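# Move drive, power supply and blanking panel between bench and shelving

## Task

Complete three jobs, in whatever order you like: (a) set the hard drive that is on the cart down flat on the anti-static mat on the work bench, entirely within the mat's edges; (b) carry the spare power supply (the slim steel box with a round fan at one end and gold contacts at the other) from the parts shelving to the work bench; (c) place the blanking panel from the work bench fully inside the empty bay of the parts shelving. No other item from the bench or shelving may end up on the floor. The hard drive breaks from even a small drop or a hard bump, and a broken drive means failure. The cart is movable. At the end the robot must have released everything and backed away, and must be upright, neither fallen nor leaning.

## Robot and tools

ROBOT. A Hello Robot Stretch 4 with one arm: an omni-wheel base, a lift on a mast, an arm that extends forward, a three-joint wrist and a two-finger gripper. It is about 1.6 m tall, and no part of the base rim is more than 0.23 m from the base origin. Cameras: head_camera, head_left_camera, head_right_camera, wrist_camera.

FRAMES. Base frame: origin on the floor below the base centre, x forward, y left, z up. hand_pose is reported in this frame and marks a point between the open fingertips; the printed value may be slightly wrong. Odometry frame is the base frame as it was when the scene began. Odometry counts only wheel rotation, so any slip is counted as movement. Heading runs from -3.142 to 3.142, with left as positive.

execute_actions. Argument "actions" is a list holding one action, or an empty list to just read state and images. Argument "cameras" lists which images to return (omitted, null or ["all"] gives all four; [] gives none). An action may contain "base", "joints" or both, plus optional "pace" and "contact_limits". Alternatively it may contain only {"end_of_arm": "enable_torque"}, which turns back on any wrist or gripper motor that shut itself off.
- "base" holds exactly one command, and each is a relative move from where the base last reported itself. translate_m moves straight ahead, forward positive, -2 to 2 m. strafe_m moves sideways, left positive, -2 to 2 m. rotate_rad turns in place, counter-clockwise (left) positive, -3.2 to 3.2 rad.
- "joints" sets absolute targets by name: lift_m 0 to 1.2; arm_m 0 to 0.55 (forward extension); wrist_yaw_rad -1.134 to 4.276 (0 points forward, positive turns left, 3.14 is folded back, and above 3.4 the arm may block it); wrist_pitch_rad -1.117 to 4.259 (0 is level, 1.57 points straight down); wrist_roll_rad -1.117 to 4.259 (at 0 the fingers are level; positive turns clockwise seen from behind the gripper); gripper_m -0.038 to 0.141 (gap between the fingertips in metres; negative values squeeze them together). A target outside a joint's range is clipped and the result notes it. Any other bad value or unknown key rejects the whole call.
- "pace" is one of "slow", "default", "fast" or "max". Base speeds for these are 0.1/0.3/0.4/0.6 m/s and 1/2/3/4 rad/s. With the lift above 0.2 these are capped lower, down to 0.3 m/s and 1 rad/s at a lift of 1.2.
- "contact_limits" accepts only arm_m, from 0 (lightest) to 0.75 (hardest), with 0.5 as the default. Use a low value when reaching into shelves.
- A single action runs for at most 15 s. Anything you leave out of an action may still be moving toward an earlier target.
To unfold the wrist at the start, send lift_m 0.4 with wrist_yaw_rad 0.

wait: {"seconds": 0 to 10}. Returns state and images and commands nothing. zoom_image: {"camera", "region": [x0,y0,x1,y1]} in pixels of that camera's most recent image, no larger than 504x504. finished_scene: {"scene": n}. Call it only once the goal is met and everything is still. It cannot be undone.

RESULTS. base_status and joint_status values: "done"; "off_target" (came to rest short of the target and may still be pushing); "contact_stop_at_<key>" (hit something, and that part goes slack; a slack lift can sink under a load); "limit_stop_at_<name>"; "time_out"; "torque_fault" (a wrist motor went limp, fix with enable_torque). limit_stop_at_tilt means the robot is leaning more than 6 degrees. limit_stop_at_own_body means a joint was about to hit the robot itself, which is likely with the wrist tilted up and rolled. If a call stops, any later calls in the same reply are skipped. on_its_own reports things you did not command; there, "held at" gives a target, not a position. lidar_m gives 12 distances in 30 degree sectors, counter-clockwise from straight ahead (sector 4 is left, 7 behind, 10 right). "-" means nothing was seen or the object is nearer than 0.25 m. It misses low objects, clear objects and thin legs. wrist_depth_mm is a 7x7 grid of depths in mm (100 to 2000). motor_effort is given as a percentage, with the peak in brackets. For the wheel motors, positive means turning right. A load in a level gripper pushes the wrist pitch effort further from zero. If turned_by_wheels and turned_by_imu differ by more than about 0.1 rad, the base slipped or hit something. base_tilt is in degrees and carries a fixed offset of up to about 1.5.

GRIPPING. Close to a gripper_m value smaller than the object's width. The gripper_m reading and "done" do not prove you are holding anything; a firm grip shows up as a change in gripper effort. If the fingertips get stuck on a surface, raise the lift.

CAUTIONS. Lower the hard drive gently onto the mat and release it only once it is resting there; it must never drop or knock against anything. Do not drive or turn with more than 1 kg held and arm_m above 0.2, and avoid fast paces when carrying. Do not push or pull hard, especially with the lift high. Avoid pressing the gripper against things, since this causes torque faults. Keep other items from falling to the floor. Something may now and then nudge a loose object, so check placements before finishing. At the end, open the gripper, pull the arm back and move the base away.

Each tool is called after ">>>" by a JSON object that holds its "name" and its "arguments", one argument or row to a line.

## Session

>>> {"name": "execute_actions", "arguments": {
  "actions": []
}}

Scene clock: 0.00 s.
base_odometry: x=+0.000 y=+0.000 heading=+0.000 (m, m, rad; odometry frame)
turned_by_wheels: +0.000 (rad since the last result)
turned_by_imu: +0.000 (rad since the last result)
base_tilt: forward=-0.4 right=-0.1 (deg)
lidar_m: 1.84 0.93 0.80 0.81 1.84 1.64 1.62 1.91 1.68 1.41 1.51 2.26
base_status: not commanded
joint_positions: lift_m=+0.218 arm_m=+0.001 wrist_yaw_rad=+3.228 wrist_pitch_rad=+0.012 wrist_roll_rad=+0.019 gripper_m=+0.057
joint_status: not commanded
motor_effort: lift_m=+20 arm_m=+0 wrist_yaw_rad=-3 wrist_pitch_rad=-7 wrist_roll_rad=+0 gripper_m=+0 wheel_0=+0 wheel_1=+0 wheel_2=+0 (%)
hand_pose: x=-0.1232 y=+0.0623 z=+0.3924 quat_wxyz=(-0.043, -0.007, +0.009, +0.999) (m; base frame)
wrist_depth_mm: - 139 138 - - - - / - - 136 - - - - / - - 134 - - - - / - 114 135 - - - - / 162 137 - - - - - / 205 1708 214 1808 1397 1708 1661 / 207 1060 1008 1098 1008 1078 1118
pictures: head_camera, head_left_camera, head_right_camera, wrist_camera
Images, in order (width x height): head_camera 420x560, head_left_camera 420x672, head_right_camera 420x672, wrist_camera 616x392.

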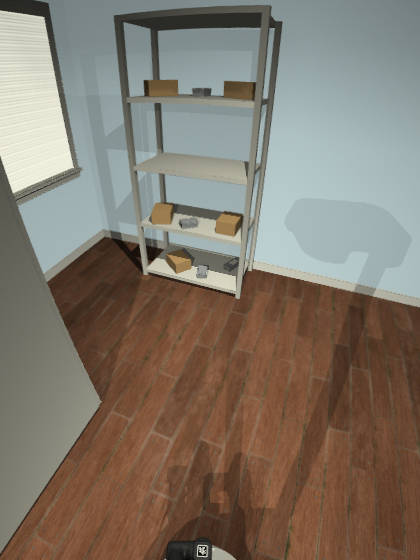

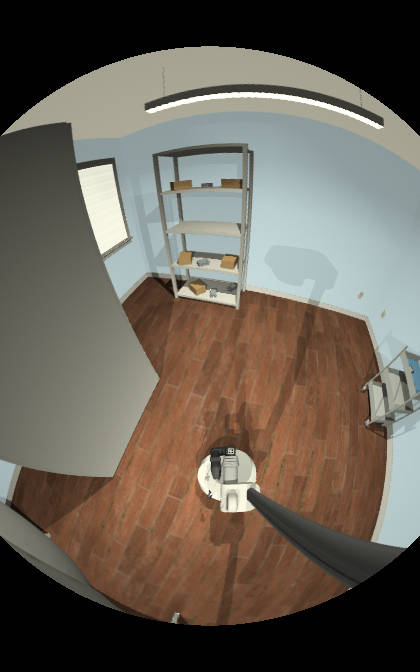

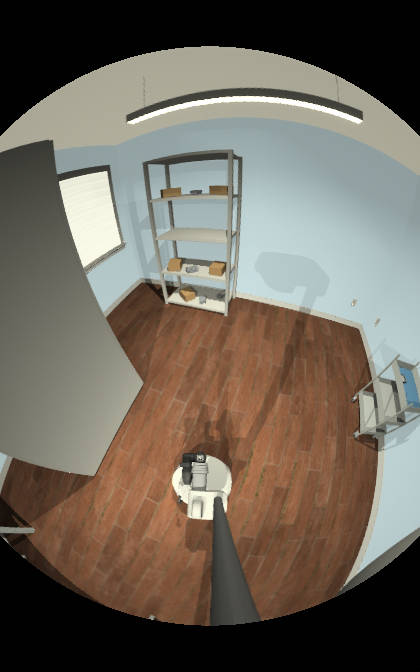

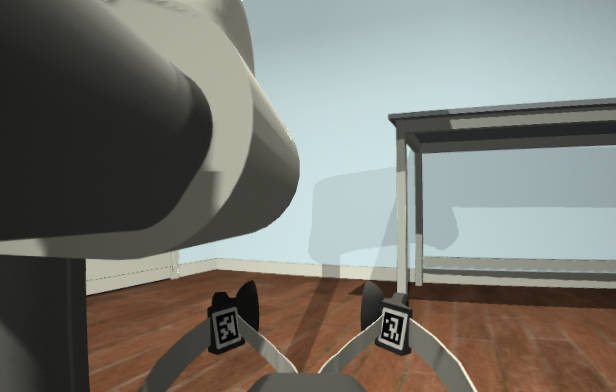

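>>> {"name": "execute_actions", "arguments": {
  "actions": [
    {"base":{"rotate_rad":-1.5},"joints":{"lift_m":0.6,"wrist_yaw_rad":0}}
  ],
  "cameras": ["head_camera","head_left_camera"]
}}

>>> {"name": "execute_actions", "arguments": {
  "actions": [
    {"base":{"rotate_rad":-1.6}}
  ],
  "cameras": ["head_camera","head_left_camera"]
}}

Scene clock: 8.57 s.
base_odometry: x=+0.000 y=+0.000 heading=-1.500 (m, m, rad; odometry frame)
turned_by_wheels: -1.500 (rad since the last result)
turned_by_imu: -1.489 (rad since the last result)
base_tilt: forward=-0.3 right=-0.1 (deg)
lidar_m: 1.40 1.56 2.26 1.84 0.90 0.80 0.81 1.82 1.64 1.66 1.85 1.65
base_status: done
joint_positions: lift_m=+0.600 arm_m=+0.001 wrist_yaw_rad=+0.001 wrist_pitch_rad=+0.012 wrist_roll_rad=+0.019 gripper_m=+0.057
joint_status: all done
motor_effort: lift_m=+24(23) arm_m=-1(0) wrist_yaw_rad=-3(9) wrist_pitch_rad=-6(6) wrist_roll_rad=+0(1) gripper_m=-2(3) wheel_0=+1(4) wheel_1=+1(8) wheel_2=+0(4) (%)
hand_pose: x=+0.4602 y=-0.0873 z=+0.7743 quat_wxyz=(+1.000, +0.010, +0.006, +0.000) (m; base frame)
wrist_depth_mm: - 1921 1756 1618 1464 1336 1255 / - 1921 1756 1576 1464 1336 1255 / - 1983 1756 1576 1430 1308 1255 / - 1921 1756 1576 1430 1336 1229 / - 1921 1661 1576 1430 1308 1229 / - 1921 214 1537 1366 1308 1229 / 1983 1808 1336 1499 1366 1281 1205
pictures: head_camera, head_left_camera
Images, in order (width x height): head_camera 420x560, head_left_camera 420x672.

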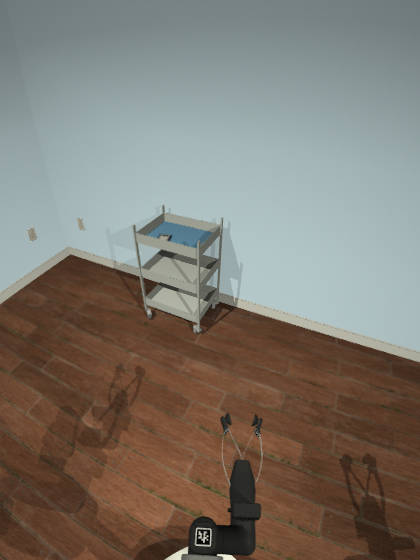

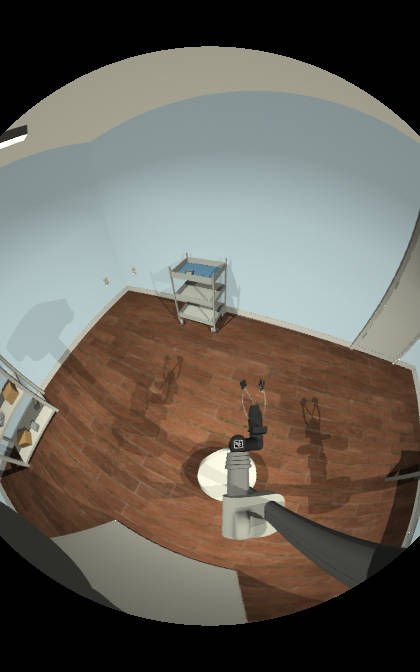

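Scene clock: 10.63 s.
base_odometry: x=+0.000 y=+0.000 heading=-3.100 (m, m, rad; odometry frame)
turned_by_wheels: -1.600 (rad since the last result)
turned_by_imu: -1.588 (rad since the last result)
base_tilt: forward=-0.4 right=-0.1 (deg)
lidar_m: 1.65 1.86 1.65 1.41 1.56 2.26 1.83 0.92 0.81 0.80 1.82 1.62
base_status: done
joint_positions: lift_m=+0.600 arm_m=+0.001 wrist_yaw_rad=+0.000 wrist_pitch_rad=+0.012 wrist_roll_rad=+0.019 gripper_m=+0.057
joint_status: not commanded
motor_effort: lift_m=+23(24) arm_m=+0(0) wrist_yaw_rad=+0(3) wrist_pitch_rad=-6(6) wrist_roll_rad=+0(1) gripper_m=+0(3) wheel_0=+1(5) wheel_1=+1(5) wheel_2=+1(9) (%)
hand_pose: x=+0.4602 y=-0.0874 z=+0.7745 quat_wxyz=(+1.000, +0.010, +0.006, +0.000) (m; base frame)
wrist_depth_mm: 1661 - - - - - 1921 / 1708 - - - - - 1921 / 1708 - - - - - 1863 / 1708 - - - - 1921 1863 / 1708 - - - - 1983 1921 / 1708 - 213 - 1397 1983 1863 / 1708 1921 1808 1983 1366 1921 1863
pictures: head_camera, head_left_camera
Images, in order (width x height): head_camera 420x560, head_left_camera 420x672.

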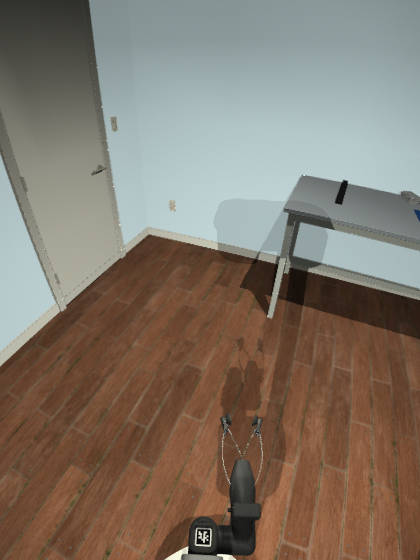

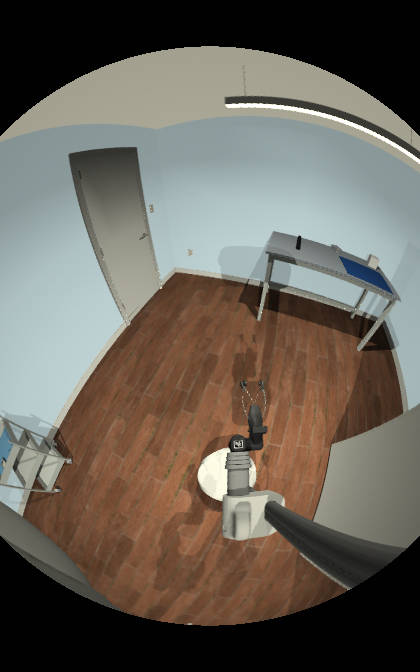

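>>> {"name": "execute_actions", "arguments": {
  "actions": [
    {"base":{"rotate_rad":1.72},"joints":{"lift_m":0.95}}
  ],
  "cameras": []
}}

>>> {"name": "execute_actions", "arguments": {
  "actions": [
    {"base":{"translate_m":0.7}}
  ],
  "cameras": ["head_camera","wrist_camera"]
}}

Scene clock: 24.80 s.
base_odometry: x=+0.000 y=+0.000 heading=-1.380 (m, m, rad; odometry frame)
turned_by_wheels: +1.720 (rad since the last result)
turned_by_imu: +1.706 (rad since the last result)
base_tilt: forward=-0.3 right=-0.1 (deg)
lidar_m: 1.39 2.29 1.82 1.85 0.85 0.78 0.84 1.73 1.65 2.48 1.75 1.67
base_status: done
joint_positions: lift_m=+0.950 arm_m=+0.001 wrist_yaw_rad=+0.000 wrist_pitch_rad=+0.012 wrist_roll_rad=+0.019 gripper_m=+0.057
joint_status: all done
motor_effort: lift_m=+24(25) arm_m=+0(0) wrist_yaw_rad=-2(2) wrist_pitch_rad=-6(6) wrist_roll_rad=-1(1) gripper_m=-3(4) wheel_0=+0(6) wheel_1=+0(4) wheel_2=+1(8) (%)
hand_pose: x=+0.4602 y=-0.0874 z=+1.1244 quat_wxyz=(+1.000, +0.010, +0.006, +0.000) (m; base frame)
wrist_depth_mm: - - 1983 1708 1464 1336 1229 / - - 1921 1661 1499 1336 1229 / - - 1921 1618 1464 1308 1229 / - - 1921 1661 1464 1336 1205 / - - 1863 1661 1464 1336 1205 / - - 215 1576 1397 1308 1205 / - - 1464 1205 1397 1255 1182
pictures: none
No camera images: the call's "cameras" was empty. Leave "cameras" out to get every camera's image.

Scene clock: 28.63 s.
base_odometry: x=+0.133 y=-0.687 heading=-1.379 (m, m, rad; odometry frame)
turned_by_wheels: +0.000 (rad since the last result)
turned_by_imu: +0.002 (rad since the last result)
base_tilt: forward=-0.3 right=-0.2 (deg)
lidar_m: 0.69 0.92 1.92 1.75 2.03 1.40 1.45 2.06 2.05 1.56 1.12 1.03
base_status: done
joint_positions: lift_m=+0.950 arm_m=+0.001 wrist_yaw_rad=+0.000 wrist_pitch_rad=+0.012 wrist_roll_rad=+0.019 gripper_m=+0.057
joint_status: not commanded
motor_effort: lift_m=+23(24) arm_m=+0(0) wrist_yaw_rad=-2(1) wrist_pitch_rad=-7(6) wrist_roll_rad=-1(1) gripper_m=-4(1) wheel_0=+1(6) wheel_1=+1(6) wheel_2=+0(10) (%)
hand_pose: x=+0.4602 y=-0.0874 z=+1.1244 quat_wxyz=(+1.000, +0.010, +0.006, +0.000) (m; base frame)
wrist_depth_mm: 1618 1336 1118 976 866 768 707 / 1618 1308 1118 976 854 768 707 / 1576 1281 1098 960 866 768 707 / 1537 1308 1098 960 854 768 699 / 1537 1281 1078 946 842 759 699 / 1537 1281 214 946 798 750 691 / 1537 1255 1008 891 788 741 683
pictures: head_camera, wrist_camera
camera_calibration (this result's frames):
wrist_camera: T_world_to_cam=[[0.033602, -0.999318, -0.0153004, -0.0735689], [0.0194559, 0.0159602, -0.999683, 1.18022], [0.999246, 0.0332937, 0.0199789, -0.253698], [0, 0, 0, 1]] pos_world=[0.233016, -0.0839089, 1.18379]
Images, in order (width x height): head_camera 420x560, wrist_camera 616x392.

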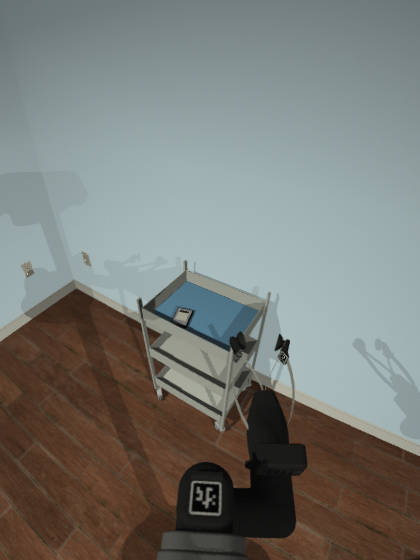

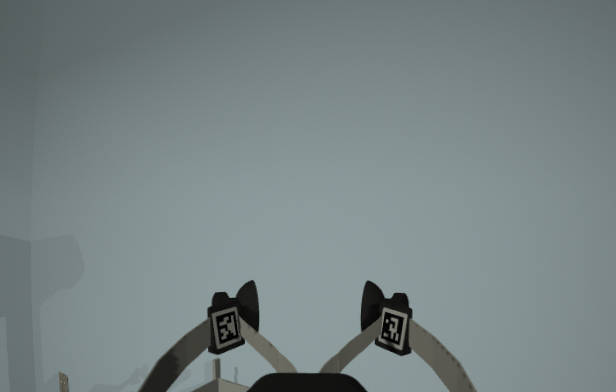

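>>> {"name": "execute_actions", "arguments": {
  "actions": [
    {"base":{"strafe_m":0.2,"translate_m":0},"joints":{}}
  ],
  "cameras": []
}}

>>> {"name": "execute_actions", "arguments": {
  "actions": [
    {"base":{"strafe_m":0.2},"joints":{"lift_m":1.1,"wrist_pitch_rad":1.57,"gripper_m":0.14,"arm_m":0.4}}
  ],
  "cameras": ["head_camera","wrist_camera"]
}}

action 0: "base" must hold exactly one of rotate_rad, strafe_m, translate_m; got {"strafe_m": 0.2, "translate_m": 0}

Scene clock: 43.47 s.
base_odometry: x=+0.330 y=-0.649 heading=-1.380 (m, m, rad; odometry frame)
turned_by_wheels: +0.000 (rad since the last result)
turned_by_imu: -0.001 (rad since the last result)
base_tilt: forward=-0.4 right=-0.1 (deg)
lidar_m: 0.76 1.62 1.76 1.57 1.81 1.29 1.38 2.29 2.19 1.72 1.22 0.74
base_status: done
joint_positions: lift_m=+1.100 arm_m=+0.399 wrist_yaw_rad=+0.000 wrist_pitch_rad=+1.570 wrist_roll_rad=+0.019 gripper_m=+0.140
joint_status: all done
motor_effort: lift_m=+24(24) arm_m=+8(9) wrist_yaw_rad=-4(0) wrist_pitch_rad=+1(3) wrist_roll_rad=-1(1) gripper_m=+0(1) wheel_0=+1(7) wheel_1=-1(10) wheel_2=-1(2) (%)
hand_pose: x=+0.5698 y=-0.0874 z=+0.9894 quat_wxyz=(+0.707, +0.007, +0.707, -0.007) (m; base frame)
wrist_depth_mm: 1255 1255 564 559 559 559 768 / 1255 1255 1229 809 554 991 904 / 1229 1229 1205 1098 820 1205 1160 / 1229 1229 1205 1205 1205 1229 1205 / 1205 1205 1205 1205 1182 1205 1205 / 1205 1229 1205 1205 1182 1205 1182 / 1205 1205 1182 155 1205 1182 1182
pictures: head_camera, wrist_camera
camera_calibration (this result's frames):
wrist_camera: T_world_to_cam=[[-0.0146971, -0.999323, -0.0337184, -0.0335994], [-0.99934, 0.0158014, -0.0327216, 0.666905], [0.0332322, 0.0332152, -0.998896, 1.19796], [0, 0, 0, 1]] pos_world=[0.62616, -0.0839051, 1.21732]
Images, in order (width x height): head_camera 420x560, wrist_camera 616x392.

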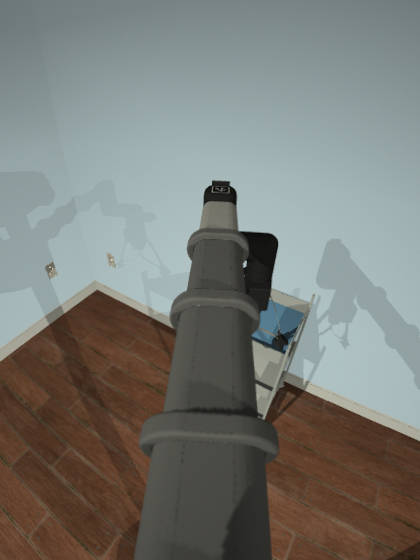

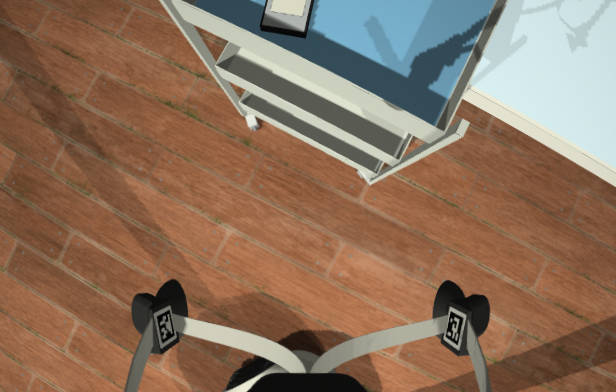

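>>> {"name": "execute_actions", "arguments": {
  "actions": [
    {"base":{"translate_m":0.2},"joints":{"arm_m":0.55,"lift_m":1.0}}
  ],
  "cameras": ["head_camera","wrist_camera"]
}}

Scene clock: 53.30 s.
base_odometry: x=+0.367 y=-0.846 heading=-1.379 (m, m, rad; odometry frame)
turned_by_wheels: +0.000 (rad since the last result)
turned_by_imu: +0.000 (rad since the last result)
base_tilt: forward=-0.2 right=-0.2 (deg)
lidar_m: 0.58 1.31 1.65 1.58 1.66 1.51 1.55 2.38 2.31 1.43 1.02 0.56
base_status: done
joint_positions: lift_m=+1.000 arm_m=+0.549 wrist_yaw_rad=+0.000 wrist_pitch_rad=+1.570 wrist_roll_rad=+0.019 gripper_m=+0.140
joint_status: all done
motor_effort: lift_m=+15(23) arm_m=+8(8) wrist_yaw_rad=-2(3) wrist_pitch_rad=+0(1) wrist_roll_rad=-1(1) gripper_m=+2(1) wheel_0=-1(6) wheel_1=+1(5) wheel_2=+2(8) (%)
hand_pose: x=+0.7198 y=-0.0874 z=+0.8901 quat_wxyz=(+0.707, +0.007, +0.707, -0.007) (m; base frame)
wrist_depth_mm: 1160 1160 842 455 488 418 368 / 1138 1138 455 455 452 477 439 / 1138 1138 452 452 449 449 442 / 1118 1118 449 449 449 445 445 / 1118 445 449 433 445 445 424 / 1118 1118 418 442 439 397 1078 / 1098 1098 1098 155 439 407 1078
pictures: head_camera, wrist_camera
camera_calibration (this result's frames):
wrist_camera: T_world_to_cam=[[-0.014816, -0.999322, -0.0337135, -0.034662], [-0.999349, 0.0159091, -0.0323902, 0.813216], [0.0329045, 0.0332116, -0.998907, 1.09405], [0, 0, 0, 1]] pos_world=[0.776174, -0.0839112, 1.11803]
Images, in order (width x height): head_camera 420x560, wrist_camera 616x392.

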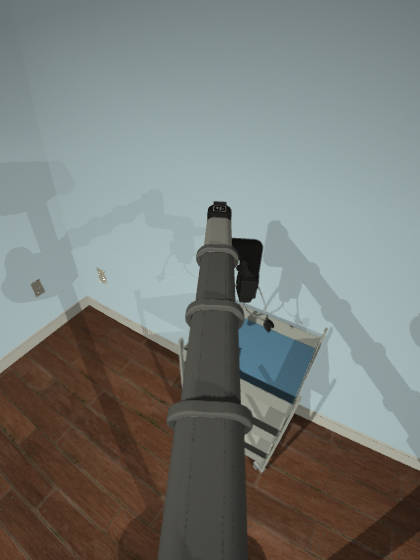

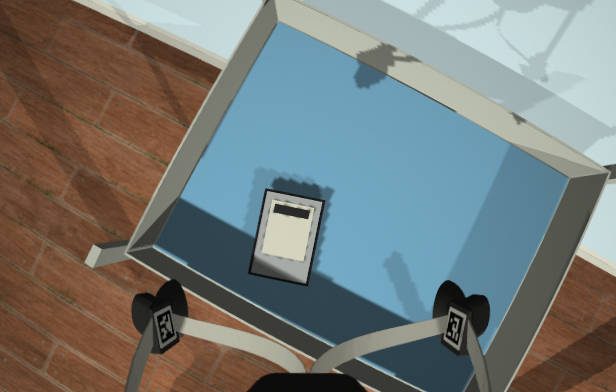

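>>> {"name": "execute_actions", "arguments": {
  "actions": [
    {"base":{"strafe_m":0.04},"joints":{"wrist_roll_rad":0.19,"gripper_m":0.12,"lift_m":0.87}}
  ],
  "cameras": []
}}

>>> {"name": "execute_actions", "arguments": {
  "actions": [
    {"base":{"translate_m":0.025},"pace":"slow"}
  ],
  "cameras": ["wrist_camera"]
}}

Scene clock: 73.83 s.
base_odometry: x=+0.407 y=-0.838 heading=-1.380 (m, m, rad; odometry frame)
turned_by_wheels: +0.000 (rad since the last result)
turned_by_imu: -0.001 (rad since the last result)
base_tilt: forward=-0.4 right=-0.1 (deg)
lidar_m: 0.60 1.38 1.60 1.55 1.62 1.48 1.55 2.37 2.37 1.47 1.05 0.58
base_status: done
joint_positions: lift_m=+0.870 arm_m=+0.549 wrist_yaw_rad=+0.000 wrist_pitch_rad=+1.570 wrist_roll_rad=+0.190 gripper_m=+0.120
joint_status: all done
motor_effort: lift_m=+15(14) arm_m=+8(8) wrist_yaw_rad=-1(2) wrist_pitch_rad=+0(0) wrist_roll_rad=+1(0) gripper_m=-7(3) wheel_0=-1(8) wheel_1=-1(7) wheel_2=+0(1) (%)
hand_pose: x=+0.7198 y=-0.0874 z=+0.7601 quat_wxyz=(+0.704, +0.067, +0.704, -0.067) (m; base frame)
wrist_depth_mm: 1008 917 325 327 325 322 304 / 1008 1008 325 324 324 322 320 / 1008 991 322 322 320 319 319 / 1008 320 319 304 319 315 317 / 976 317 317 301 315 314 314 / 244 271 314 314 314 314 314 / 976 960 266 150 310 309 309
pictures: none
No camera images: the call's "cameras" was empty. Leave "cameras" out to get every camera's image.

Scene clock: 75.13 s.
base_odometry: x=+0.412 y=-0.863 heading=-1.379 (m, m, rad; odometry frame)
turned_by_wheels: +0.000 (rad since the last result)
turned_by_imu: +0.000 (rad since the last result)
base_tilt: forward=-0.3 right=-0.2 (deg)
lidar_m: 0.60 1.37 1.60 1.56 1.59 1.51 1.53 2.38 2.36 1.44 1.01 0.54
base_status: done
joint_positions: lift_m=+0.870 arm_m=+0.549 wrist_yaw_rad=+0.000 wrist_pitch_rad=+1.570 wrist_roll_rad=+0.190 gripper_m=+0.120
joint_status: not commanded
motor_effort: lift_m=+15(15) arm_m=+8(7) wrist_yaw_rad=-2(2) wrist_pitch_rad=+0(0) wrist_roll_rad=+1(0) gripper_m=+2(1) wheel_0=+1(4) wheel_1=+0(7) wheel_2=+1(5) (%)
hand_pose: x=+0.7198 y=-0.0874 z=+0.7601 quat_wxyz=(+0.704, +0.067, +0.704, -0.067) (m; base frame)
wrist_depth_mm: 991 831 327 325 325 300 - / 1008 1008 324 324 322 322 320 / 1008 991 322 322 320 320 320 / 991 991 320 320 319 317 317 / 976 317 317 300 315 314 314 / 976 283 315 298 312 312 312 / 221 258 278 150 310 309 310
pictures: wrist_camera
camera_calibration (this result's frames):
wrist_camera: T_world_to_cam=[[-0.183946, -0.982354, -0.0338403, 0.0842703], [-0.982199, 0.185033, -0.0323774, 0.811442], [0.0380676, 0.0272822, -0.998903, 0.959966], [0, 0, 0, 1]] pos_world=[0.775955, -0.0935502, 0.988037]
Images, in order (width x height): wrist_camera 616x392.

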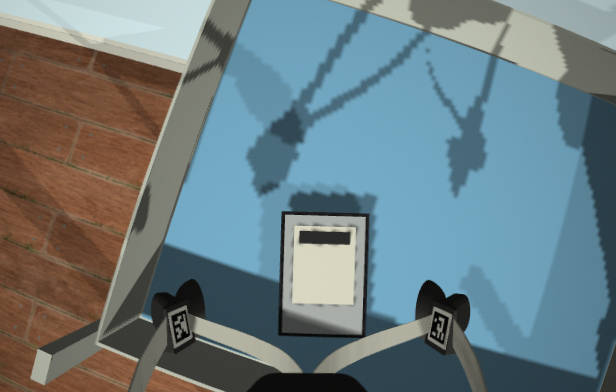

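>>> {"name": "execute_actions", "arguments": {
  "actions": [
    {"base":{"strafe_m":-0.012},"joints":{"lift_m":0.81,"gripper_m":0.1},"pace":"slow"}
  ],
  "cameras": ["wrist_camera"]
}}

Scene clock: 84.23 s.
base_odometry: x=+0.400 y=-0.865 heading=-1.379 (m, m, rad; odometry frame)
turned_by_wheels: +0.000 (rad since the last result)
turned_by_imu: +0.000 (rad since the last result)
base_tilt: forward=-0.3 right=-0.2 (deg)
lidar_m: 0.58 1.35 1.63 1.57 1.62 1.52 1.57 2.41 2.34 1.47 1.01 0.55
base_status: done
joint_positions: lift_m=+0.810 arm_m=+0.549 wrist_yaw_rad=+0.000 wrist_pitch_rad=+1.570 wrist_roll_rad=+0.190 gripper_m=+0.100
joint_status: all done
motor_effort: lift_m=+15(14) arm_m=+7(7) wrist_yaw_rad=-3(2) wrist_pitch_rad=+0(0) wrist_roll_rad=+1(1) gripper_m=-1(4) wheel_0=+0(4) wheel_1=+0(5) wheel_2=+0(0) (%)
hand_pose: x=+0.7198 y=-0.0874 z=+0.7001 quat_wxyz=(+0.704, +0.067, +0.704, -0.067) (m; base frame)
wrist_depth_mm: 960 245 265 265 264 263 - / 946 238 264 262 262 260 259 / 946 241 262 260 259 258 258 / 931 259 259 259 258 257 256 / 222 258 257 241 256 255 254 / 219 256 224 239 239 254 252 / 220 244 254 238 252 252 -
pictures: wrist_camera
camera_calibration (this result's frames):
wrist_camera: T_world_to_cam=[[-0.183947, -0.982353, -0.0338403, 0.082241], [-0.982199, 0.185034, -0.0323774, 0.809502], [0.0380676, 0.0272822, -0.998903, 0.900037], [0, 0, 0, 1]] pos_world=[0.775957, -0.0935503, 0.928042]
Images, in order (width x height): wrist_camera 616x392.

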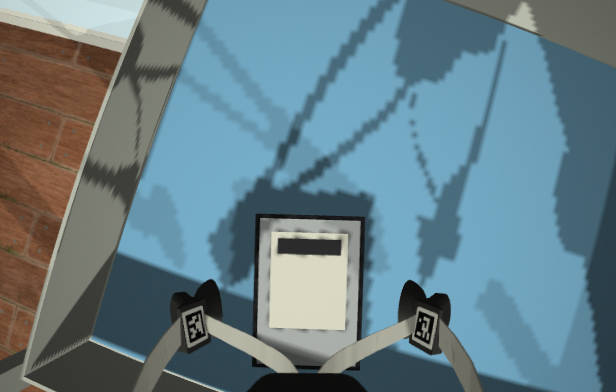

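>>> {"name": "execute_actions", "arguments": {
  "actions": [
    {"joints":{"lift_m":0.792},"pace":"slow"}
  ],
  "cameras": []
}}

>>> {"name": "execute_actions", "arguments": {
  "actions": [
    {"joints":{"gripper_m":0.03},"pace":"slow"}
  ],
  "cameras": ["wrist_camera"]
}}

>>> {"name": "execute_actions", "arguments": {
  "actions": [
    {"joints":{"lift_m":0.83},"pace":"slow"}
  ],
  "cameras": ["wrist_camera"]
}}

Scene clock: 93.43 s.
base_odometry: x=+0.400 y=-0.865 heading=-1.379 (m, m, rad; odometry frame)
turned_by_wheels: +0.000 (rad since the last result)
turned_by_imu: +0.000 (rad since the last result)
base_tilt: forward=-0.3 right=-0.1 (deg)
lidar_m: 0.59 1.32 1.62 1.58 1.60 1.49 1.58 2.41 2.36 1.42 1.03 0.55
base_status: not commanded
joint_positions: lift_m=+0.793 arm_m=+0.549 wrist_yaw_rad=+0.000 wrist_pitch_rad=+1.571 wrist_roll_rad=+0.190 gripper_m=+0.100
joint_status: all done
motor_effort: lift_m=+11(14) arm_m=+7(8) wrist_yaw_rad=-1(1) wrist_pitch_rad=-4(4) wrist_roll_rad=+1(0) gripper_m=+0(4) wheel_0=+0(0) wheel_1=+0(0) wheel_2=+1(1) (%)
hand_pose: x=+0.7193 y=-0.0874 z=+0.6824 quat_wxyz=(+0.704, +0.067, +0.704, -0.067) (m; base frame)
wrist_depth_mm: 946 216 250 249 249 248 - / 931 220 248 247 247 246 246 / 931 237 246 245 245 244 244 / 205 244 245 244 243 241 242 / 199 243 242 226 241 239 240 / 208 241 225 224 224 238 238 / 220 238 238 223 237 236 -
pictures: none
No camera images: the call's "cameras" was empty. Leave "cameras" out to get every camera's image.

Scene clock: 96.27 s.
base_odometry: x=+0.400 y=-0.865 heading=-1.379 (m, m, rad; odometry frame)
turned_by_wheels: +0.000 (rad since the last result)
turned_by_imu: +0.000 (rad since the last result)
base_tilt: forward=-0.2 right=-0.2 (deg)
lidar_m: 0.60 1.34 1.63 1.56 1.62 1.52 1.57 2.40 2.37 1.46 1.01 0.53
base_status: not commanded
joint_positions: lift_m=+0.792 arm_m=+0.549 wrist_yaw_rad=+0.000 wrist_pitch_rad=+1.570 wrist_roll_rad=+0.190 gripper_m=+0.030
joint_status: all done
motor_effort: lift_m=+16(16) arm_m=+8(7) wrist_yaw_rad=-1(0) wrist_pitch_rad=+1(4) wrist_roll_rad=+0(1) gripper_m=-22(25) wheel_0=+0(0) wheel_1=+0(0) wheel_2=+1(1) (%)
hand_pose: x=+0.7199 y=-0.0874 z=+0.6821 quat_wxyz=(+0.704, +0.067, +0.703, -0.067) (m; base frame)
wrist_depth_mm: 946 215 246 246 245 244 - / 931 220 245 244 242 242 242 / 917 236 243 242 241 241 240 / 198 241 241 240 239 238 238 / 198 240 239 223 237 237 236 / 208 238 220 221 214 236 235 / 220 236 228 220 220 233 -
pictures: wrist_camera
camera_calibration (this result's frames):
wrist_camera: T_world_to_cam=[[-0.184112, -0.982319, -0.033937, 0.0818463], [-0.982147, 0.185216, -0.0328925, 0.809396], [0.0385967, 0.0272752, -0.998883, 0.881621], [0, 0, 0, 1]] pos_world=[0.775987, -0.0935608, 0.910037]
Images, in order (width x height): wrist_camera 616x392.

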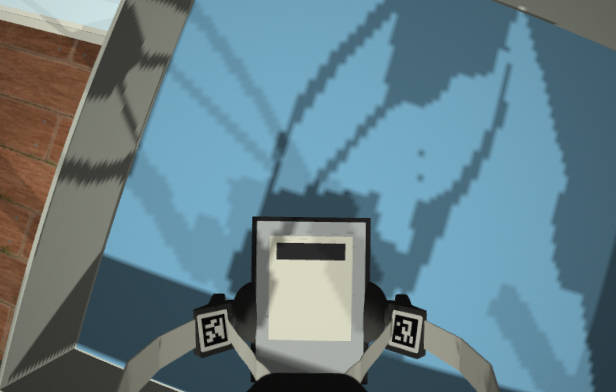

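Scene clock: 97.43 s.
base_odometry: x=+0.400 y=-0.865 heading=-1.379 (m, m, rad; odometry frame)
turned_by_wheels: +0.000 (rad since the last result)
turned_by_imu: +0.000 (rad since the last result)
base_tilt: forward=-0.3 right=-0.2 (deg)
lidar_m: 0.60 1.34 1.61 1.56 1.63 1.51 1.57 2.38 2.37 1.46 0.99 0.55
base_status: not commanded
joint_positions: lift_m=+0.830 arm_m=+0.549 wrist_yaw_rad=+0.000 wrist_pitch_rad=+1.570 wrist_roll_rad=+0.190 gripper_m=+0.030
joint_status: all done
motor_effort: lift_m=+25(26) arm_m=+8(8) wrist_yaw_rad=-2(3) wrist_pitch_rad=+1(2) wrist_roll_rad=+0(0) gripper_m=-23(23) wheel_0=+0(0) wheel_1=+0(0) wheel_2=+1(0) (%)
hand_pose: x=+0.7199 y=-0.0874 z=+0.7193 quat_wxyz=(+0.704, +0.067, +0.704, -0.067) (m; base frame)
wrist_depth_mm: 960 759 285 283 282 281 - / 976 274 282 282 281 281 279 / 960 265 281 279 278 278 277 / 960 267 278 278 276 276 276 / 946 277 276 222 274 273 272 / 242 274 220 221 214 272 271 / 220 237 220 220 220 270 270
pictures: wrist_camera
camera_calibration (this result's frames):
wrist_camera: T_world_to_cam=[[-0.184118, -0.982319, -0.0339061, 0.083082], [-0.982153, 0.185216, -0.0327277, 0.810459], [0.038429, 0.0272752, -0.998889, 0.918911], [0, 0, 0, 1]] pos_world=[0.775979, -0.0935607, 0.947231]
Images, in order (width x height): wrist_camera 616x392.

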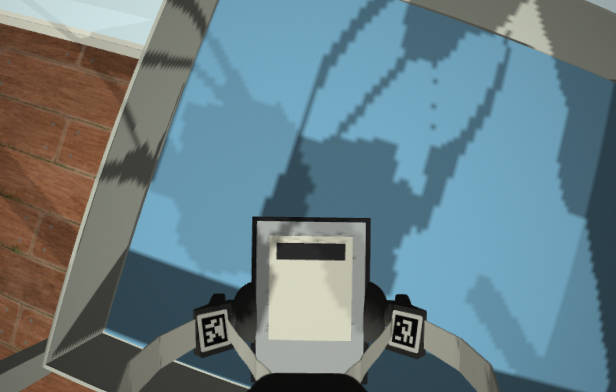

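>>> {"name": "execute_actions", "arguments": {
  "actions": [
    {"joints":{"lift_m":1.0},"pace":"slow"}
  ],
  "cameras": []
}}

>>> {"name": "execute_actions", "arguments": {
  "actions": [
    {"joints":{"arm_m":0.1,"wrist_roll_rad":0.0},"pace":"slow"}
  ],
  "cameras": []
}}

>>> {"name": "execute_actions", "arguments": {
  "actions": [
    {"base":{"rotate_rad":-2.49},"pace":"slow"}
  ],
  "cameras": []
}}

>>> {"name": "execute_actions", "arguments": {
  "actions": [
    {"base":{"translate_m":1.5}}
  ],
  "cameras": ["head_camera","head_left_camera","wrist_camera"]
}}

Scene clock: 119.53 s.
base_odometry: x=+0.400 y=-0.865 heading=-1.379 (m, m, rad; odometry frame)
turned_by_wheels: +0.000 (rad since the last result)
turned_by_imu: -0.001 (rad since the last result)
base_tilt: forward=-0.3 right=-0.1 (deg)
lidar_m: 0.57 1.33 1.61 1.55 1.60 1.51 1.56 2.38 2.36 1.49 0.99 0.55
base_status: not commanded
joint_positions: lift_m=+1.000 arm_m=+0.549 wrist_yaw_rad=+0.000 wrist_pitch_rad=+1.570 wrist_roll_rad=+0.190 gripper_m=+0.030
joint_status: all done
motor_effort: lift_m=+25(28) arm_m=+7(8) wrist_yaw_rad=+0(2) wrist_pitch_rad=+1(1) wrist_roll_rad=+0(0) gripper_m=-20(21) wheel_0=+0(0) wheel_1=+0(0) wheel_2=+0(0) (%)
hand_pose: x=+0.7199 y=-0.0874 z=+0.8893 quat_wxyz=(+0.704, +0.067, +0.704, -0.067) (m; base frame)
wrist_depth_mm: 1025 831 647 449 484 427 392 / 1138 1138 866 455 452 477 477 / 1118 1138 452 452 449 449 445 / 1118 1118 449 449 445 442 442 / 1118 1118 445 223 445 439 436 / 1118 1118 220 220 214 439 418 / 1098 1098 220 219 220 433 410
pictures: none
No camera images: the call's "cameras" was empty. Leave "cameras" out to get every camera's image.

Scene clock: 125.30 s.
base_odometry: x=+0.400 y=-0.865 heading=-1.379 (m, m, rad; odometry frame)
turned_by_wheels: +0.000 (rad since the last result)
turned_by_imu: -0.001 (rad since the last result)
base_tilt: forward=-0.4 right=-0.2 (deg)
lidar_m: 0.59 1.36 1.61 1.56 1.61 1.51 1.56 2.40 2.36 1.45 1.02 0.54
base_status: not commanded
joint_positions: lift_m=+1.000 arm_m=+0.101 wrist_yaw_rad=+0.000 wrist_pitch_rad=+1.570 wrist_roll_rad=+0.000 gripper_m=+0.030
joint_status: all done
motor_effort: lift_m=+25(25) arm_m=-8(9) wrist_yaw_rad=-2(2) wrist_pitch_rad=+1(1) wrist_roll_rad=-1(5) gripper_m=-21(21) wheel_0=+0(0) wheel_1=+0(0) wheel_2=+1(1) (%)
hand_pose: x=+0.2726 y=-0.0874 z=+0.8893 quat_wxyz=(+0.707, +0.000, +0.707, +0.000) (m; base frame)
wrist_depth_mm: 1160 1160 1138 732 597 433 854 / 1160 1138 1138 991 723 1118 1008 / 1138 1138 1118 1118 1118 1118 1118 / 1118 1138 1098 1118 1098 1118 1098 / 1118 1118 1118 223 1098 1098 1118 / 1118 1118 220 220 213 1098 1078 / 1118 1098 220 219 220 1078 1078
pictures: none
No camera images: the call's "cameras" was empty. Leave "cameras" out to get every camera's image.

Scene clock: 129.07 s.
base_odometry: x=+0.400 y=-0.865 heading=+2.414 (m, m, rad; odometry frame)
turned_by_wheels: -2.490 (rad since the last result)
turned_by_imu: -2.470 (rad since the last result)
base_tilt: forward=-0.3 right=-0.1 (deg)
lidar_m: 2.35 2.88 1.28 0.97 0.52 0.60 1.56 1.65 1.58 1.84 1.50 1.63
base_status: done
joint_positions: lift_m=+1.000 arm_m=+0.101 wrist_yaw_rad=+0.000 wrist_pitch_rad=+1.570 wrist_roll_rad=+0.000 gripper_m=+0.030
joint_status: not commanded
motor_effort: lift_m=+25(25) arm_m=-8(8) wrist_yaw_rad=-3(1) wrist_pitch_rad=+1(1) wrist_roll_rad=-1(2) gripper_m=-23(21) wheel_0=+1(5) wheel_1=+3(6) wheel_2=+0(3) (%)
hand_pose: x=+0.2726 y=-0.0874 z=+0.8893 quat_wxyz=(+0.707, +0.000, +0.707, +0.000) (m; base frame)
wrist_depth_mm: 1160 1160 1160 1138 1118 1138 1138 / 1138 1138 1138 1118 1138 1118 1138 / 1138 1118 1118 1118 1118 1118 1118 / 1138 1118 1118 1118 1118 1098 1098 / 1098 1118 1118 222 1098 1118 1098 / 1098 1118 220 221 213 1098 1098 / 1098 1118 220 220 220 1078 1098
pictures: none
No camera images: the call's "cameras" was empty. Leave "cameras" out to get every camera's image.

Scene clock: 135.63 s.
base_odometry: x=-0.721 y=+0.132 heading=+2.414 (m, m, rad; odometry frame)
turned_by_wheels: +0.000 (rad since the last result)
turned_by_imu: +0.006 (rad since the last result)
base_tilt: forward=-0.4 right=-0.1 (deg)
lidar_m: 0.90 0.88 1.85 1.58 1.58 1.69 1.94 2.56 1.18 0.96 1.86 1.15
base_status: done
joint_positions: lift_m=+1.000 arm_m=+0.101 wrist_yaw_rad=+0.000 wrist_pitch_rad=+1.570 wrist_roll_rad=+0.000 gripper_m=+0.030
joint_status: not commanded
motor_effort: lift_m=+24(25) arm_m=-8(8) wrist_yaw_rad=-2(1) wrist_pitch_rad=+0(0) wrist_roll_rad=-1(2) gripper_m=-22(23) wheel_0=-1(6) wheel_1=-1(6) wheel_2=+0(8) (%)
hand_pose: x=+0.2725 y=-0.0874 z=+0.8894 quat_wxyz=(+0.707, +0.000, +0.707, +0.000) (m; base frame)
wrist_depth_mm: 1160 1138 1160 1138 1138 1138 1118 / 1138 1138 1118 1138 1138 1118 1138 / 1138 1138 1138 1118 1138 1118 1138 / 1138 1118 1118 1118 1118 1118 1118 / 1118 1118 1098 223 1118 1098 1098 / 1118 1118 220 221 213 1098 1078 / 1118 1098 220 220 220 1078 1078
pictures: head_camera, head_left_camera, wrist_camera
camera_calibration (this result's frames):
wrist_camera: T_world_to_cam=[[0.0041581, -0.999423, -0.0336993, -0.0465048], [-0.999472, -0.00306709, -0.0323619, 0.364571], [0.0322399, 0.0338161, -0.998908, 1.10828], [0, 0, 0, 1]] pos_world=[0.328841, -0.0828376, 1.11731]
Images, in order (width x height): head_camera 420x560, head_left_camera 420x672, wrist_camera 616x392.

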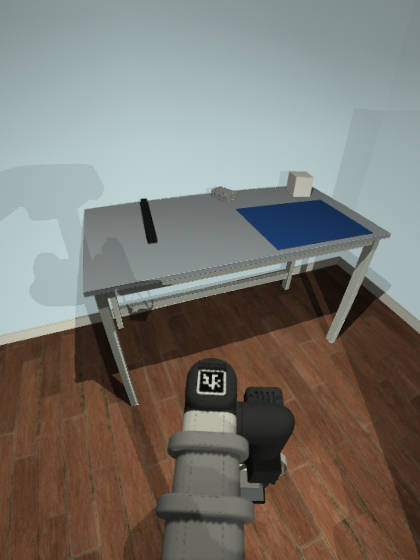

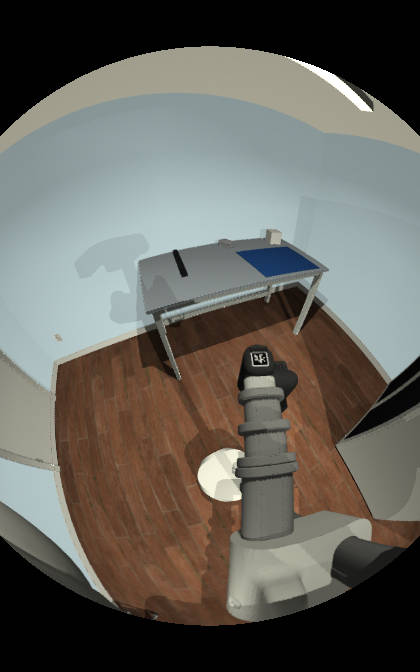

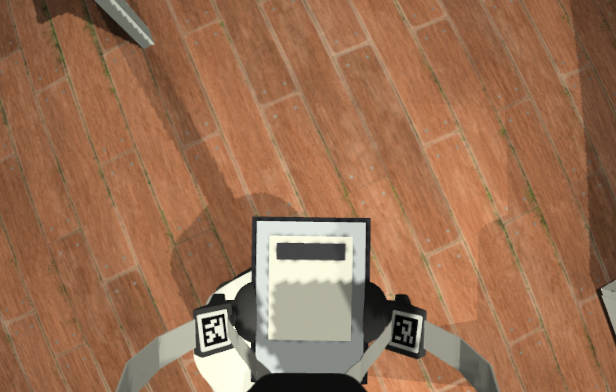

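>>> {"name": "execute_actions", "arguments": {
  "actions": [
    {"base":{"rotate_rad":0.386},"pace":"slow"}
  ],
  "cameras": []
}}

>>> {"name": "execute_actions", "arguments": {
  "actions": [
    {"base":{"translate_m":0.5}}
  ],
  "cameras": []
}}

>>> {"name": "execute_actions", "arguments": {
  "actions": [
    {"base":{"strafe_m":-1.05}}
  ],
  "cameras": ["head_camera","head_right_camera"]
}}

Scene clock: 159.03 s.
base_odometry: x=-0.721 y=+0.132 heading=+2.800 (m, m, rad; odometry frame)
turned_by_wheels: +0.386 (rad since the last result)
turned_by_imu: +0.382 (rad since the last result)
base_tilt: forward=-0.3 right=-0.1 (deg)
lidar_m: 0.89 1.74 1.66 1.57 1.63 1.75 2.57 1.35 0.97 1.02 1.32 0.93
base_status: done
joint_positions: lift_m=+1.000 arm_m=+0.101 wrist_yaw_rad=+0.000 wrist_pitch_rad=+1.570 wrist_roll_rad=+0.000 gripper_m=+0.030
joint_status: not commanded
motor_effort: lift_m=+24(24) arm_m=-8(8) wrist_yaw_rad=+0(2) wrist_pitch_rad=+0(0) wrist_roll_rad=-1(1) gripper_m=-18(18) wheel_0=-1(4) wheel_1=-2(2) wheel_2=+0(4) (%)
hand_pose: x=+0.2725 y=-0.0874 z=+0.8894 quat_wxyz=(+0.707, +0.000, +0.707, +0.000) (m; base frame)
wrist_depth_mm: 1160 1160 1160 1138 1138 1118 1118 / 1138 1138 1138 1118 1138 1118 1138 / 1138 1138 1118 1138 1118 1118 1118 / 1138 1138 1118 1118 1118 1118 1098 / 1118 1118 1098 223 1118 1118 1098 / 1098 1118 220 221 214 1078 1078 / 1098 1118 220 220 219 1098 1098
pictures: none
No camera images: the call's "cameras" was empty. Leave "cameras" out to get every camera's image.

Scene clock: 162.20 s.
base_odometry: x=-1.192 y=+0.300 heading=+2.800 (m, m, rad; odometry frame)
turned_by_wheels: +0.000 (rad since the last result)
turned_by_imu: +0.001 (rad since the last result)
base_tilt: forward=-0.3 right=-0.2 (deg)
lidar_m: 0.40 0.44 1.66 1.57 1.65 2.21 3.32 1.31 1.20 2.08 0.60 0.45
base_status: done
joint_positions: lift_m=+1.000 arm_m=+0.101 wrist_yaw_rad=+0.000 wrist_pitch_rad=+1.570 wrist_roll_rad=+0.000 gripper_m=+0.030
joint_status: not commanded
motor_effort: lift_m=+24(24) arm_m=-8(8) wrist_yaw_rad=+0(1) wrist_pitch_rad=+0(0) wrist_roll_rad=-2(2) gripper_m=-19(21) wheel_0=-1(6) wheel_1=+0(6) wheel_2=+1(8) (%)
hand_pose: x=+0.2725 y=-0.0874 z=+0.8894 quat_wxyz=(+0.707, +0.000, +0.707, +0.000) (m; base frame)
wrist_depth_mm: 206 206 209 210 207 205 - / 1138 452 1138 1138 1138 1138 1118 / 1138 1138 1025 1138 1138 1118 1118 / 1118 1118 1118 1118 1118 1098 1098 / 1118 1118 1118 224 1098 1098 1098 / 1118 1118 220 221 213 1078 1078 / 1118 1098 220 220 220 1078 1078
pictures: none
No camera images: the call's "cameras" was empty. Leave "cameras" out to get every camera's image.

Scene clock: 167.03 s.
base_odometry: x=-0.840 y=+1.289 heading=+2.800 (m, m, rad; odometry frame)
turned_by_wheels: +0.000 (rad since the last result)
turned_by_imu: +0.003 (rad since the last result)
base_tilt: forward=-0.3 right=-0.2 (deg)
lidar_m: 0.41 0.44 0.62 2.62 2.74 3.16 0.71 0.74 1.02 1.05 1.08 0.46
base_status: done
joint_positions: lift_m=+1.000 arm_m=+0.101 wrist_yaw_rad=+0.000 wrist_pitch_rad=+1.570 wrist_roll_rad=+0.000 gripper_m=+0.030
joint_status: not commanded
motor_effort: lift_m=+24(24) arm_m=-8(8) wrist_yaw_rad=-2(2) wrist_pitch_rad=+0(0) wrist_roll_rad=-1(2) gripper_m=-21(20) wheel_0=-1(7) wheel_1=+1(6) wheel_2=+0(1) (%)
hand_pose: x=+0.2725 y=-0.0874 z=+0.8894 quat_wxyz=(+0.707, +0.000, +0.707, +0.000) (m; base frame)
wrist_depth_mm: 218 221 222 676 221 220 - / 1138 1138 1138 1138 1138 436 1138 / 1138 1138 1138 1138 1118 1118 1098 / 1118 1118 1098 1118 1118 1118 1118 / 1118 1118 1118 223 1118 1098 1098 / 1098 1098 220 221 213 1078 1098 / 1098 1098 220 219 220 1098 1098
pictures: head_camera, head_right_camera
Images, in order (width x height): head_camera 420x560, head_right_camera 420x672.

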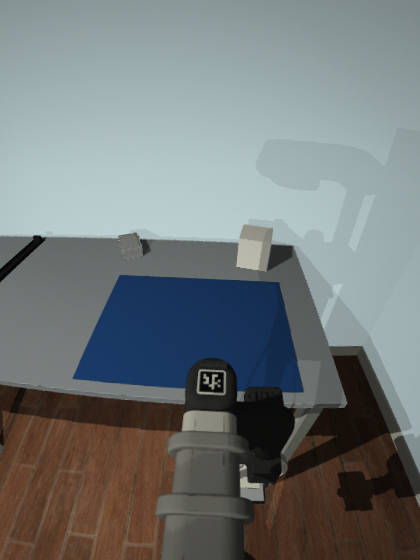

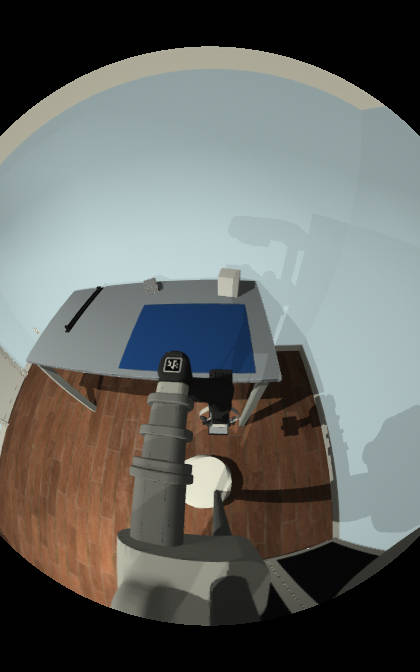

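>>> {"name": "execute_actions", "arguments": {
  "actions": [
    {"joints":{"lift_m":1.09},"pace":"slow"}
  ],
  "cameras": []
}}

>>> {"name": "execute_actions", "arguments": {
  "actions": [
    {"joints":{"arm_m":0.5},"pace":"slow"}
  ],
  "cameras": ["wrist_camera"]
}}

Scene clock: 178.87 s.
base_odometry: x=-0.840 y=+1.289 heading=+2.800 (m, m, rad; odometry frame)
turned_by_wheels: +0.000 (rad since the last result)
turned_by_imu: +0.000 (rad since the last result)
base_tilt: forward=-0.3 right=-0.1 (deg)
lidar_m: 0.41 0.44 0.59 2.62 2.73 3.14 0.71 0.77 1.04 1.03 1.08 0.42
base_status: not commanded
joint_positions: lift_m=+1.090 arm_m=+0.101 wrist_yaw_rad=+0.000 wrist_pitch_rad=+1.570 wrist_roll_rad=+0.000 gripper_m=+0.030
joint_status: all done
motor_effort: lift_m=+25(25) arm_m=-8(9) wrist_yaw_rad=-1(1) wrist_pitch_rad=+0(0) wrist_roll_rad=-1(1) gripper_m=-19(21) wheel_0=-1(1) wheel_1=+1(1) wheel_2=-1(1) (%)
hand_pose: x=+0.2725 y=-0.0874 z=+0.9793 quat_wxyz=(+0.707, +0.000, +0.707, +0.000) (m; base frame)
wrist_depth_mm: 297 297 296 294 294 294 296 / 298 306 312 314 312 304 298 / 1229 1205 1229 1229 1205 1205 1229 / 1229 1205 1229 1205 1182 1205 1205 / 1205 1205 1205 223 1205 1182 1182 / 1205 1205 220 221 214 1182 1182 / 1205 1182 220 219 220 1160 1182
pictures: none
No camera images: the call's "cameras" was empty. Leave "cameras" out to get every camera's image.

Scene clock: 184.13 s.
base_odometry: x=-0.840 y=+1.289 heading=+2.800 (m, m, rad; odometry frame)
turned_by_wheels: +0.000 (rad since the last result)
turned_by_imu: -0.001 (rad since the last result)
base_tilt: forward=-0.3 right=-0.2 (deg)
lidar_m: 0.40 0.42 0.59 2.60 2.75 3.13 0.72 0.76 1.04 1.04 1.09 0.45
base_status: not commanded
joint_positions: lift_m=+1.090 arm_m=+0.499 wrist_yaw_rad=+0.000 wrist_pitch_rad=+1.570 wrist_roll_rad=+0.000 gripper_m=+0.030
joint_status: all done
motor_effort: lift_m=+25(25) arm_m=+8(9) wrist_yaw_rad=-1(0) wrist_pitch_rad=+0(0) wrist_roll_rad=-1(2) gripper_m=-22(21) wheel_0=-1(1) wheel_1=+1(1) wheel_2=+0(0) (%)
hand_pose: x=+0.6697 y=-0.0874 z=+0.9793 quat_wxyz=(+0.707, +0.000, +0.707, +0.000) (m; base frame)
wrist_depth_mm: 296 294 293 293 291 291 291 / 293 291 291 290 289 290 290 / 291 290 289 290 287 286 287 / 289 287 287 286 286 285 286 / 287 286 285 223 283 282 283 / 283 283 220 221 214 281 281 / 282 281 220 219 220 278 279
pictures: wrist_camera
camera_calibration (this result's frames):
wrist_camera: T_world_to_cam=[[0.00422928, -0.999423, -0.0336993, -0.0451742], [-0.999471, -0.00313828, -0.032362, 0.764444], [0.0322376, 0.0338183, -0.998908, 1.18529], [0, 0, 0, 1]] pos_world=[0.72602, -0.0828336, 1.20721]
Images, in order (width x height): wrist_camera 616x392.

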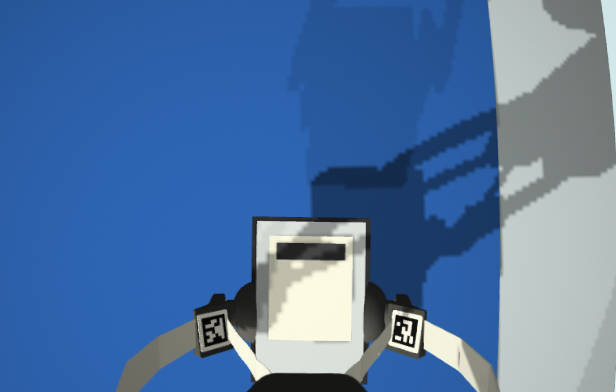

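>>> {"name": "execute_actions", "arguments": {
  "actions": [
    {"joints":{"lift_m":1.046},"pace":"slow"}
  ],
  "cameras": []
}}

>>> {"name": "execute_actions", "arguments": {
  "actions": [
    {"joints":{"gripper_m":0.11},"pace":"slow"}
  ],
  "cameras": []
}}

>>> {"name": "execute_actions", "arguments": {
  "actions": [
    {"joints":{"lift_m":1.15}}
  ],
  "cameras": ["wrist_camera","head_camera"]
}}

Scene clock: 201.57 s.
base_odometry: x=-0.840 y=+1.289 heading=+2.800 (m, m, rad; odometry frame)
turned_by_wheels: +0.000 (rad since the last result)
turned_by_imu: +0.000 (rad since the last result)
base_tilt: forward=-0.4 right=-0.2 (deg)
lidar_m: 0.40 0.45 0.63 2.62 2.73 3.13 0.73 0.76 1.05 1.04 1.08 0.45
base_status: not commanded
joint_positions: lift_m=+1.046 arm_m=+0.499 wrist_yaw_rad=+0.000 wrist_pitch_rad=+1.570 wrist_roll_rad=+0.000 gripper_m=+0.030
joint_status: all done
motor_effort: lift_m=+16(22) arm_m=+8(8) wrist_yaw_rad=-2(0) wrist_pitch_rad=+0(0) wrist_roll_rad=-1(1) gripper_m=-20(23) wheel_0=-1(1) wheel_1=+1(1) wheel_2=-1(1) (%)
hand_pose: x=+0.6697 y=-0.0874 z=+0.9360 quat_wxyz=(+0.707, +0.000, +0.707, +0.000) (m; base frame)
wrist_depth_mm: 250 249 249 248 247 247 - / 249 248 247 246 246 245 246 / 247 246 245 244 244 243 244 / 244 244 244 242 242 241 243 / 242 243 242 223 239 239 241 / 241 240 220 221 213 238 239 / 239 238 220 219 220 236 -
pictures: none
No camera images: the call's "cameras" was empty. Leave "cameras" out to get every camera's image.

Scene clock: 204.80 s.
base_odometry: x=-0.840 y=+1.289 heading=+2.800 (m, m, rad; odometry frame)
turned_by_wheels: +0.000 (rad since the last result)
turned_by_imu: +0.000 (rad since the last result)
base_tilt: forward=-0.2 right=-0.2 (deg)
lidar_m: 0.38 0.44 0.58 2.60 2.73 3.16 0.72 0.77 1.04 1.04 1.08 0.44
base_status: not commanded
joint_positions: lift_m=+1.046 arm_m=+0.499 wrist_yaw_rad=+0.000 wrist_pitch_rad=+1.571 wrist_roll_rad=+0.000 gripper_m=+0.110
joint_status: all done
motor_effort: lift_m=+16(16) arm_m=+8(8) wrist_yaw_rad=-1(1) wrist_pitch_rad=-1(3) wrist_roll_rad=-1(1) gripper_m=+1(21) wheel_0=-1(1) wheel_1=+1(1) wheel_2=-1(0) (%)
hand_pose: x=+0.6695 y=-0.0874 z=+0.9360 quat_wxyz=(+0.707, +0.000, +0.707, +0.000) (m; base frame)
wrist_depth_mm: 251 250 249 249 249 247 - / 249 249 248 247 246 246 247 / 248 246 246 246 245 244 245 / 246 244 244 243 242 241 244 / 243 243 242 226 241 239 241 / 242 241 224 224 224 238 240 / 240 239 238 187 236 236 -
pictures: none
No camera images: the call's "cameras" was empty. Leave "cameras" out to get every camera's image.

Scene clock: 206.27 s.
base_odometry: x=-0.840 y=+1.289 heading=+2.800 (m, m, rad; odometry frame)
turned_by_wheels: +0.000 (rad since the last result)
turned_by_imu: +0.000 (rad since the last result)
base_tilt: forward=-0.4 right=-0.2 (deg)
lidar_m: 0.41 0.45 0.60 2.62 2.72 3.12 0.73 0.76 1.04 1.02 1.10 0.45
base_status: not commanded
joint_positions: lift_m=+1.150 arm_m=+0.499 wrist_yaw_rad=+0.000 wrist_pitch_rad=+1.571 wrist_roll_rad=+0.000 gripper_m=+0.110
joint_status: all done
motor_effort: lift_m=+24(26) arm_m=+8(8) wrist_yaw_rad=-1(0) wrist_pitch_rad=-1(1) wrist_roll_rad=-1(1) gripper_m=-2(3) wheel_0=-1(1) wheel_1=+1(1) wheel_2=+0(1) (%)
hand_pose: x=+0.6695 y=-0.0874 z=+1.0394 quat_wxyz=(+0.707, +0.000, +0.707, +0.000) (m; base frame)
wrist_depth_mm: 357 357 355 355 353 353 353 / 355 353 353 351 351 351 353 / 351 351 349 349 347 349 349 / 349 347 347 347 347 345 345 / 347 347 345 329 342 343 343 / 343 343 342 327 340 342 342 / 342 340 340 245 340 340 340
pictures: head_camera, wrist_camera
camera_calibration (this result's frames):
wrist_camera: T_world_to_cam=[[0.00417043, -0.999423, -0.0337013, -0.0431072], [-0.999487, -0.00309533, -0.0318902, 0.765778], [0.0317675, 0.033817, -0.998923, 1.24565], [0, 0, 0, 1]] pos_world=[0.725994, -0.082836, 1.26727]
Images, in order (width x height): head_camera 420x560, wrist_camera 616x392.

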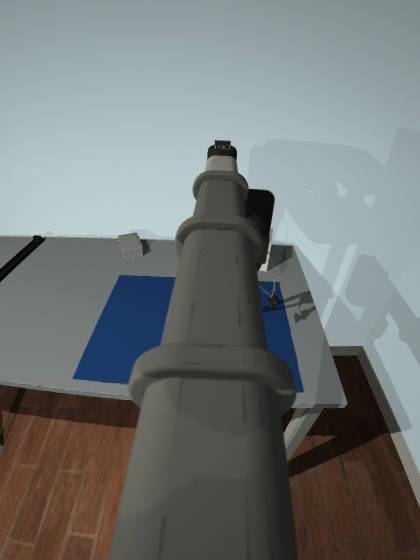

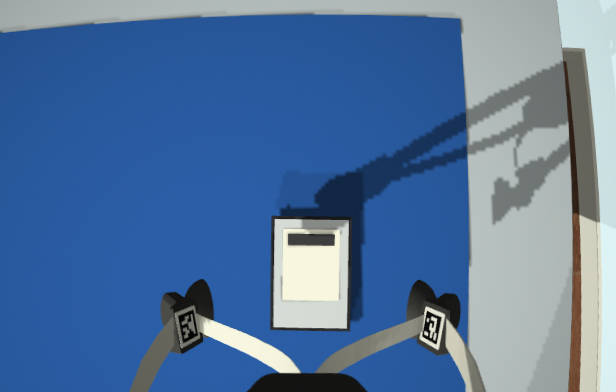

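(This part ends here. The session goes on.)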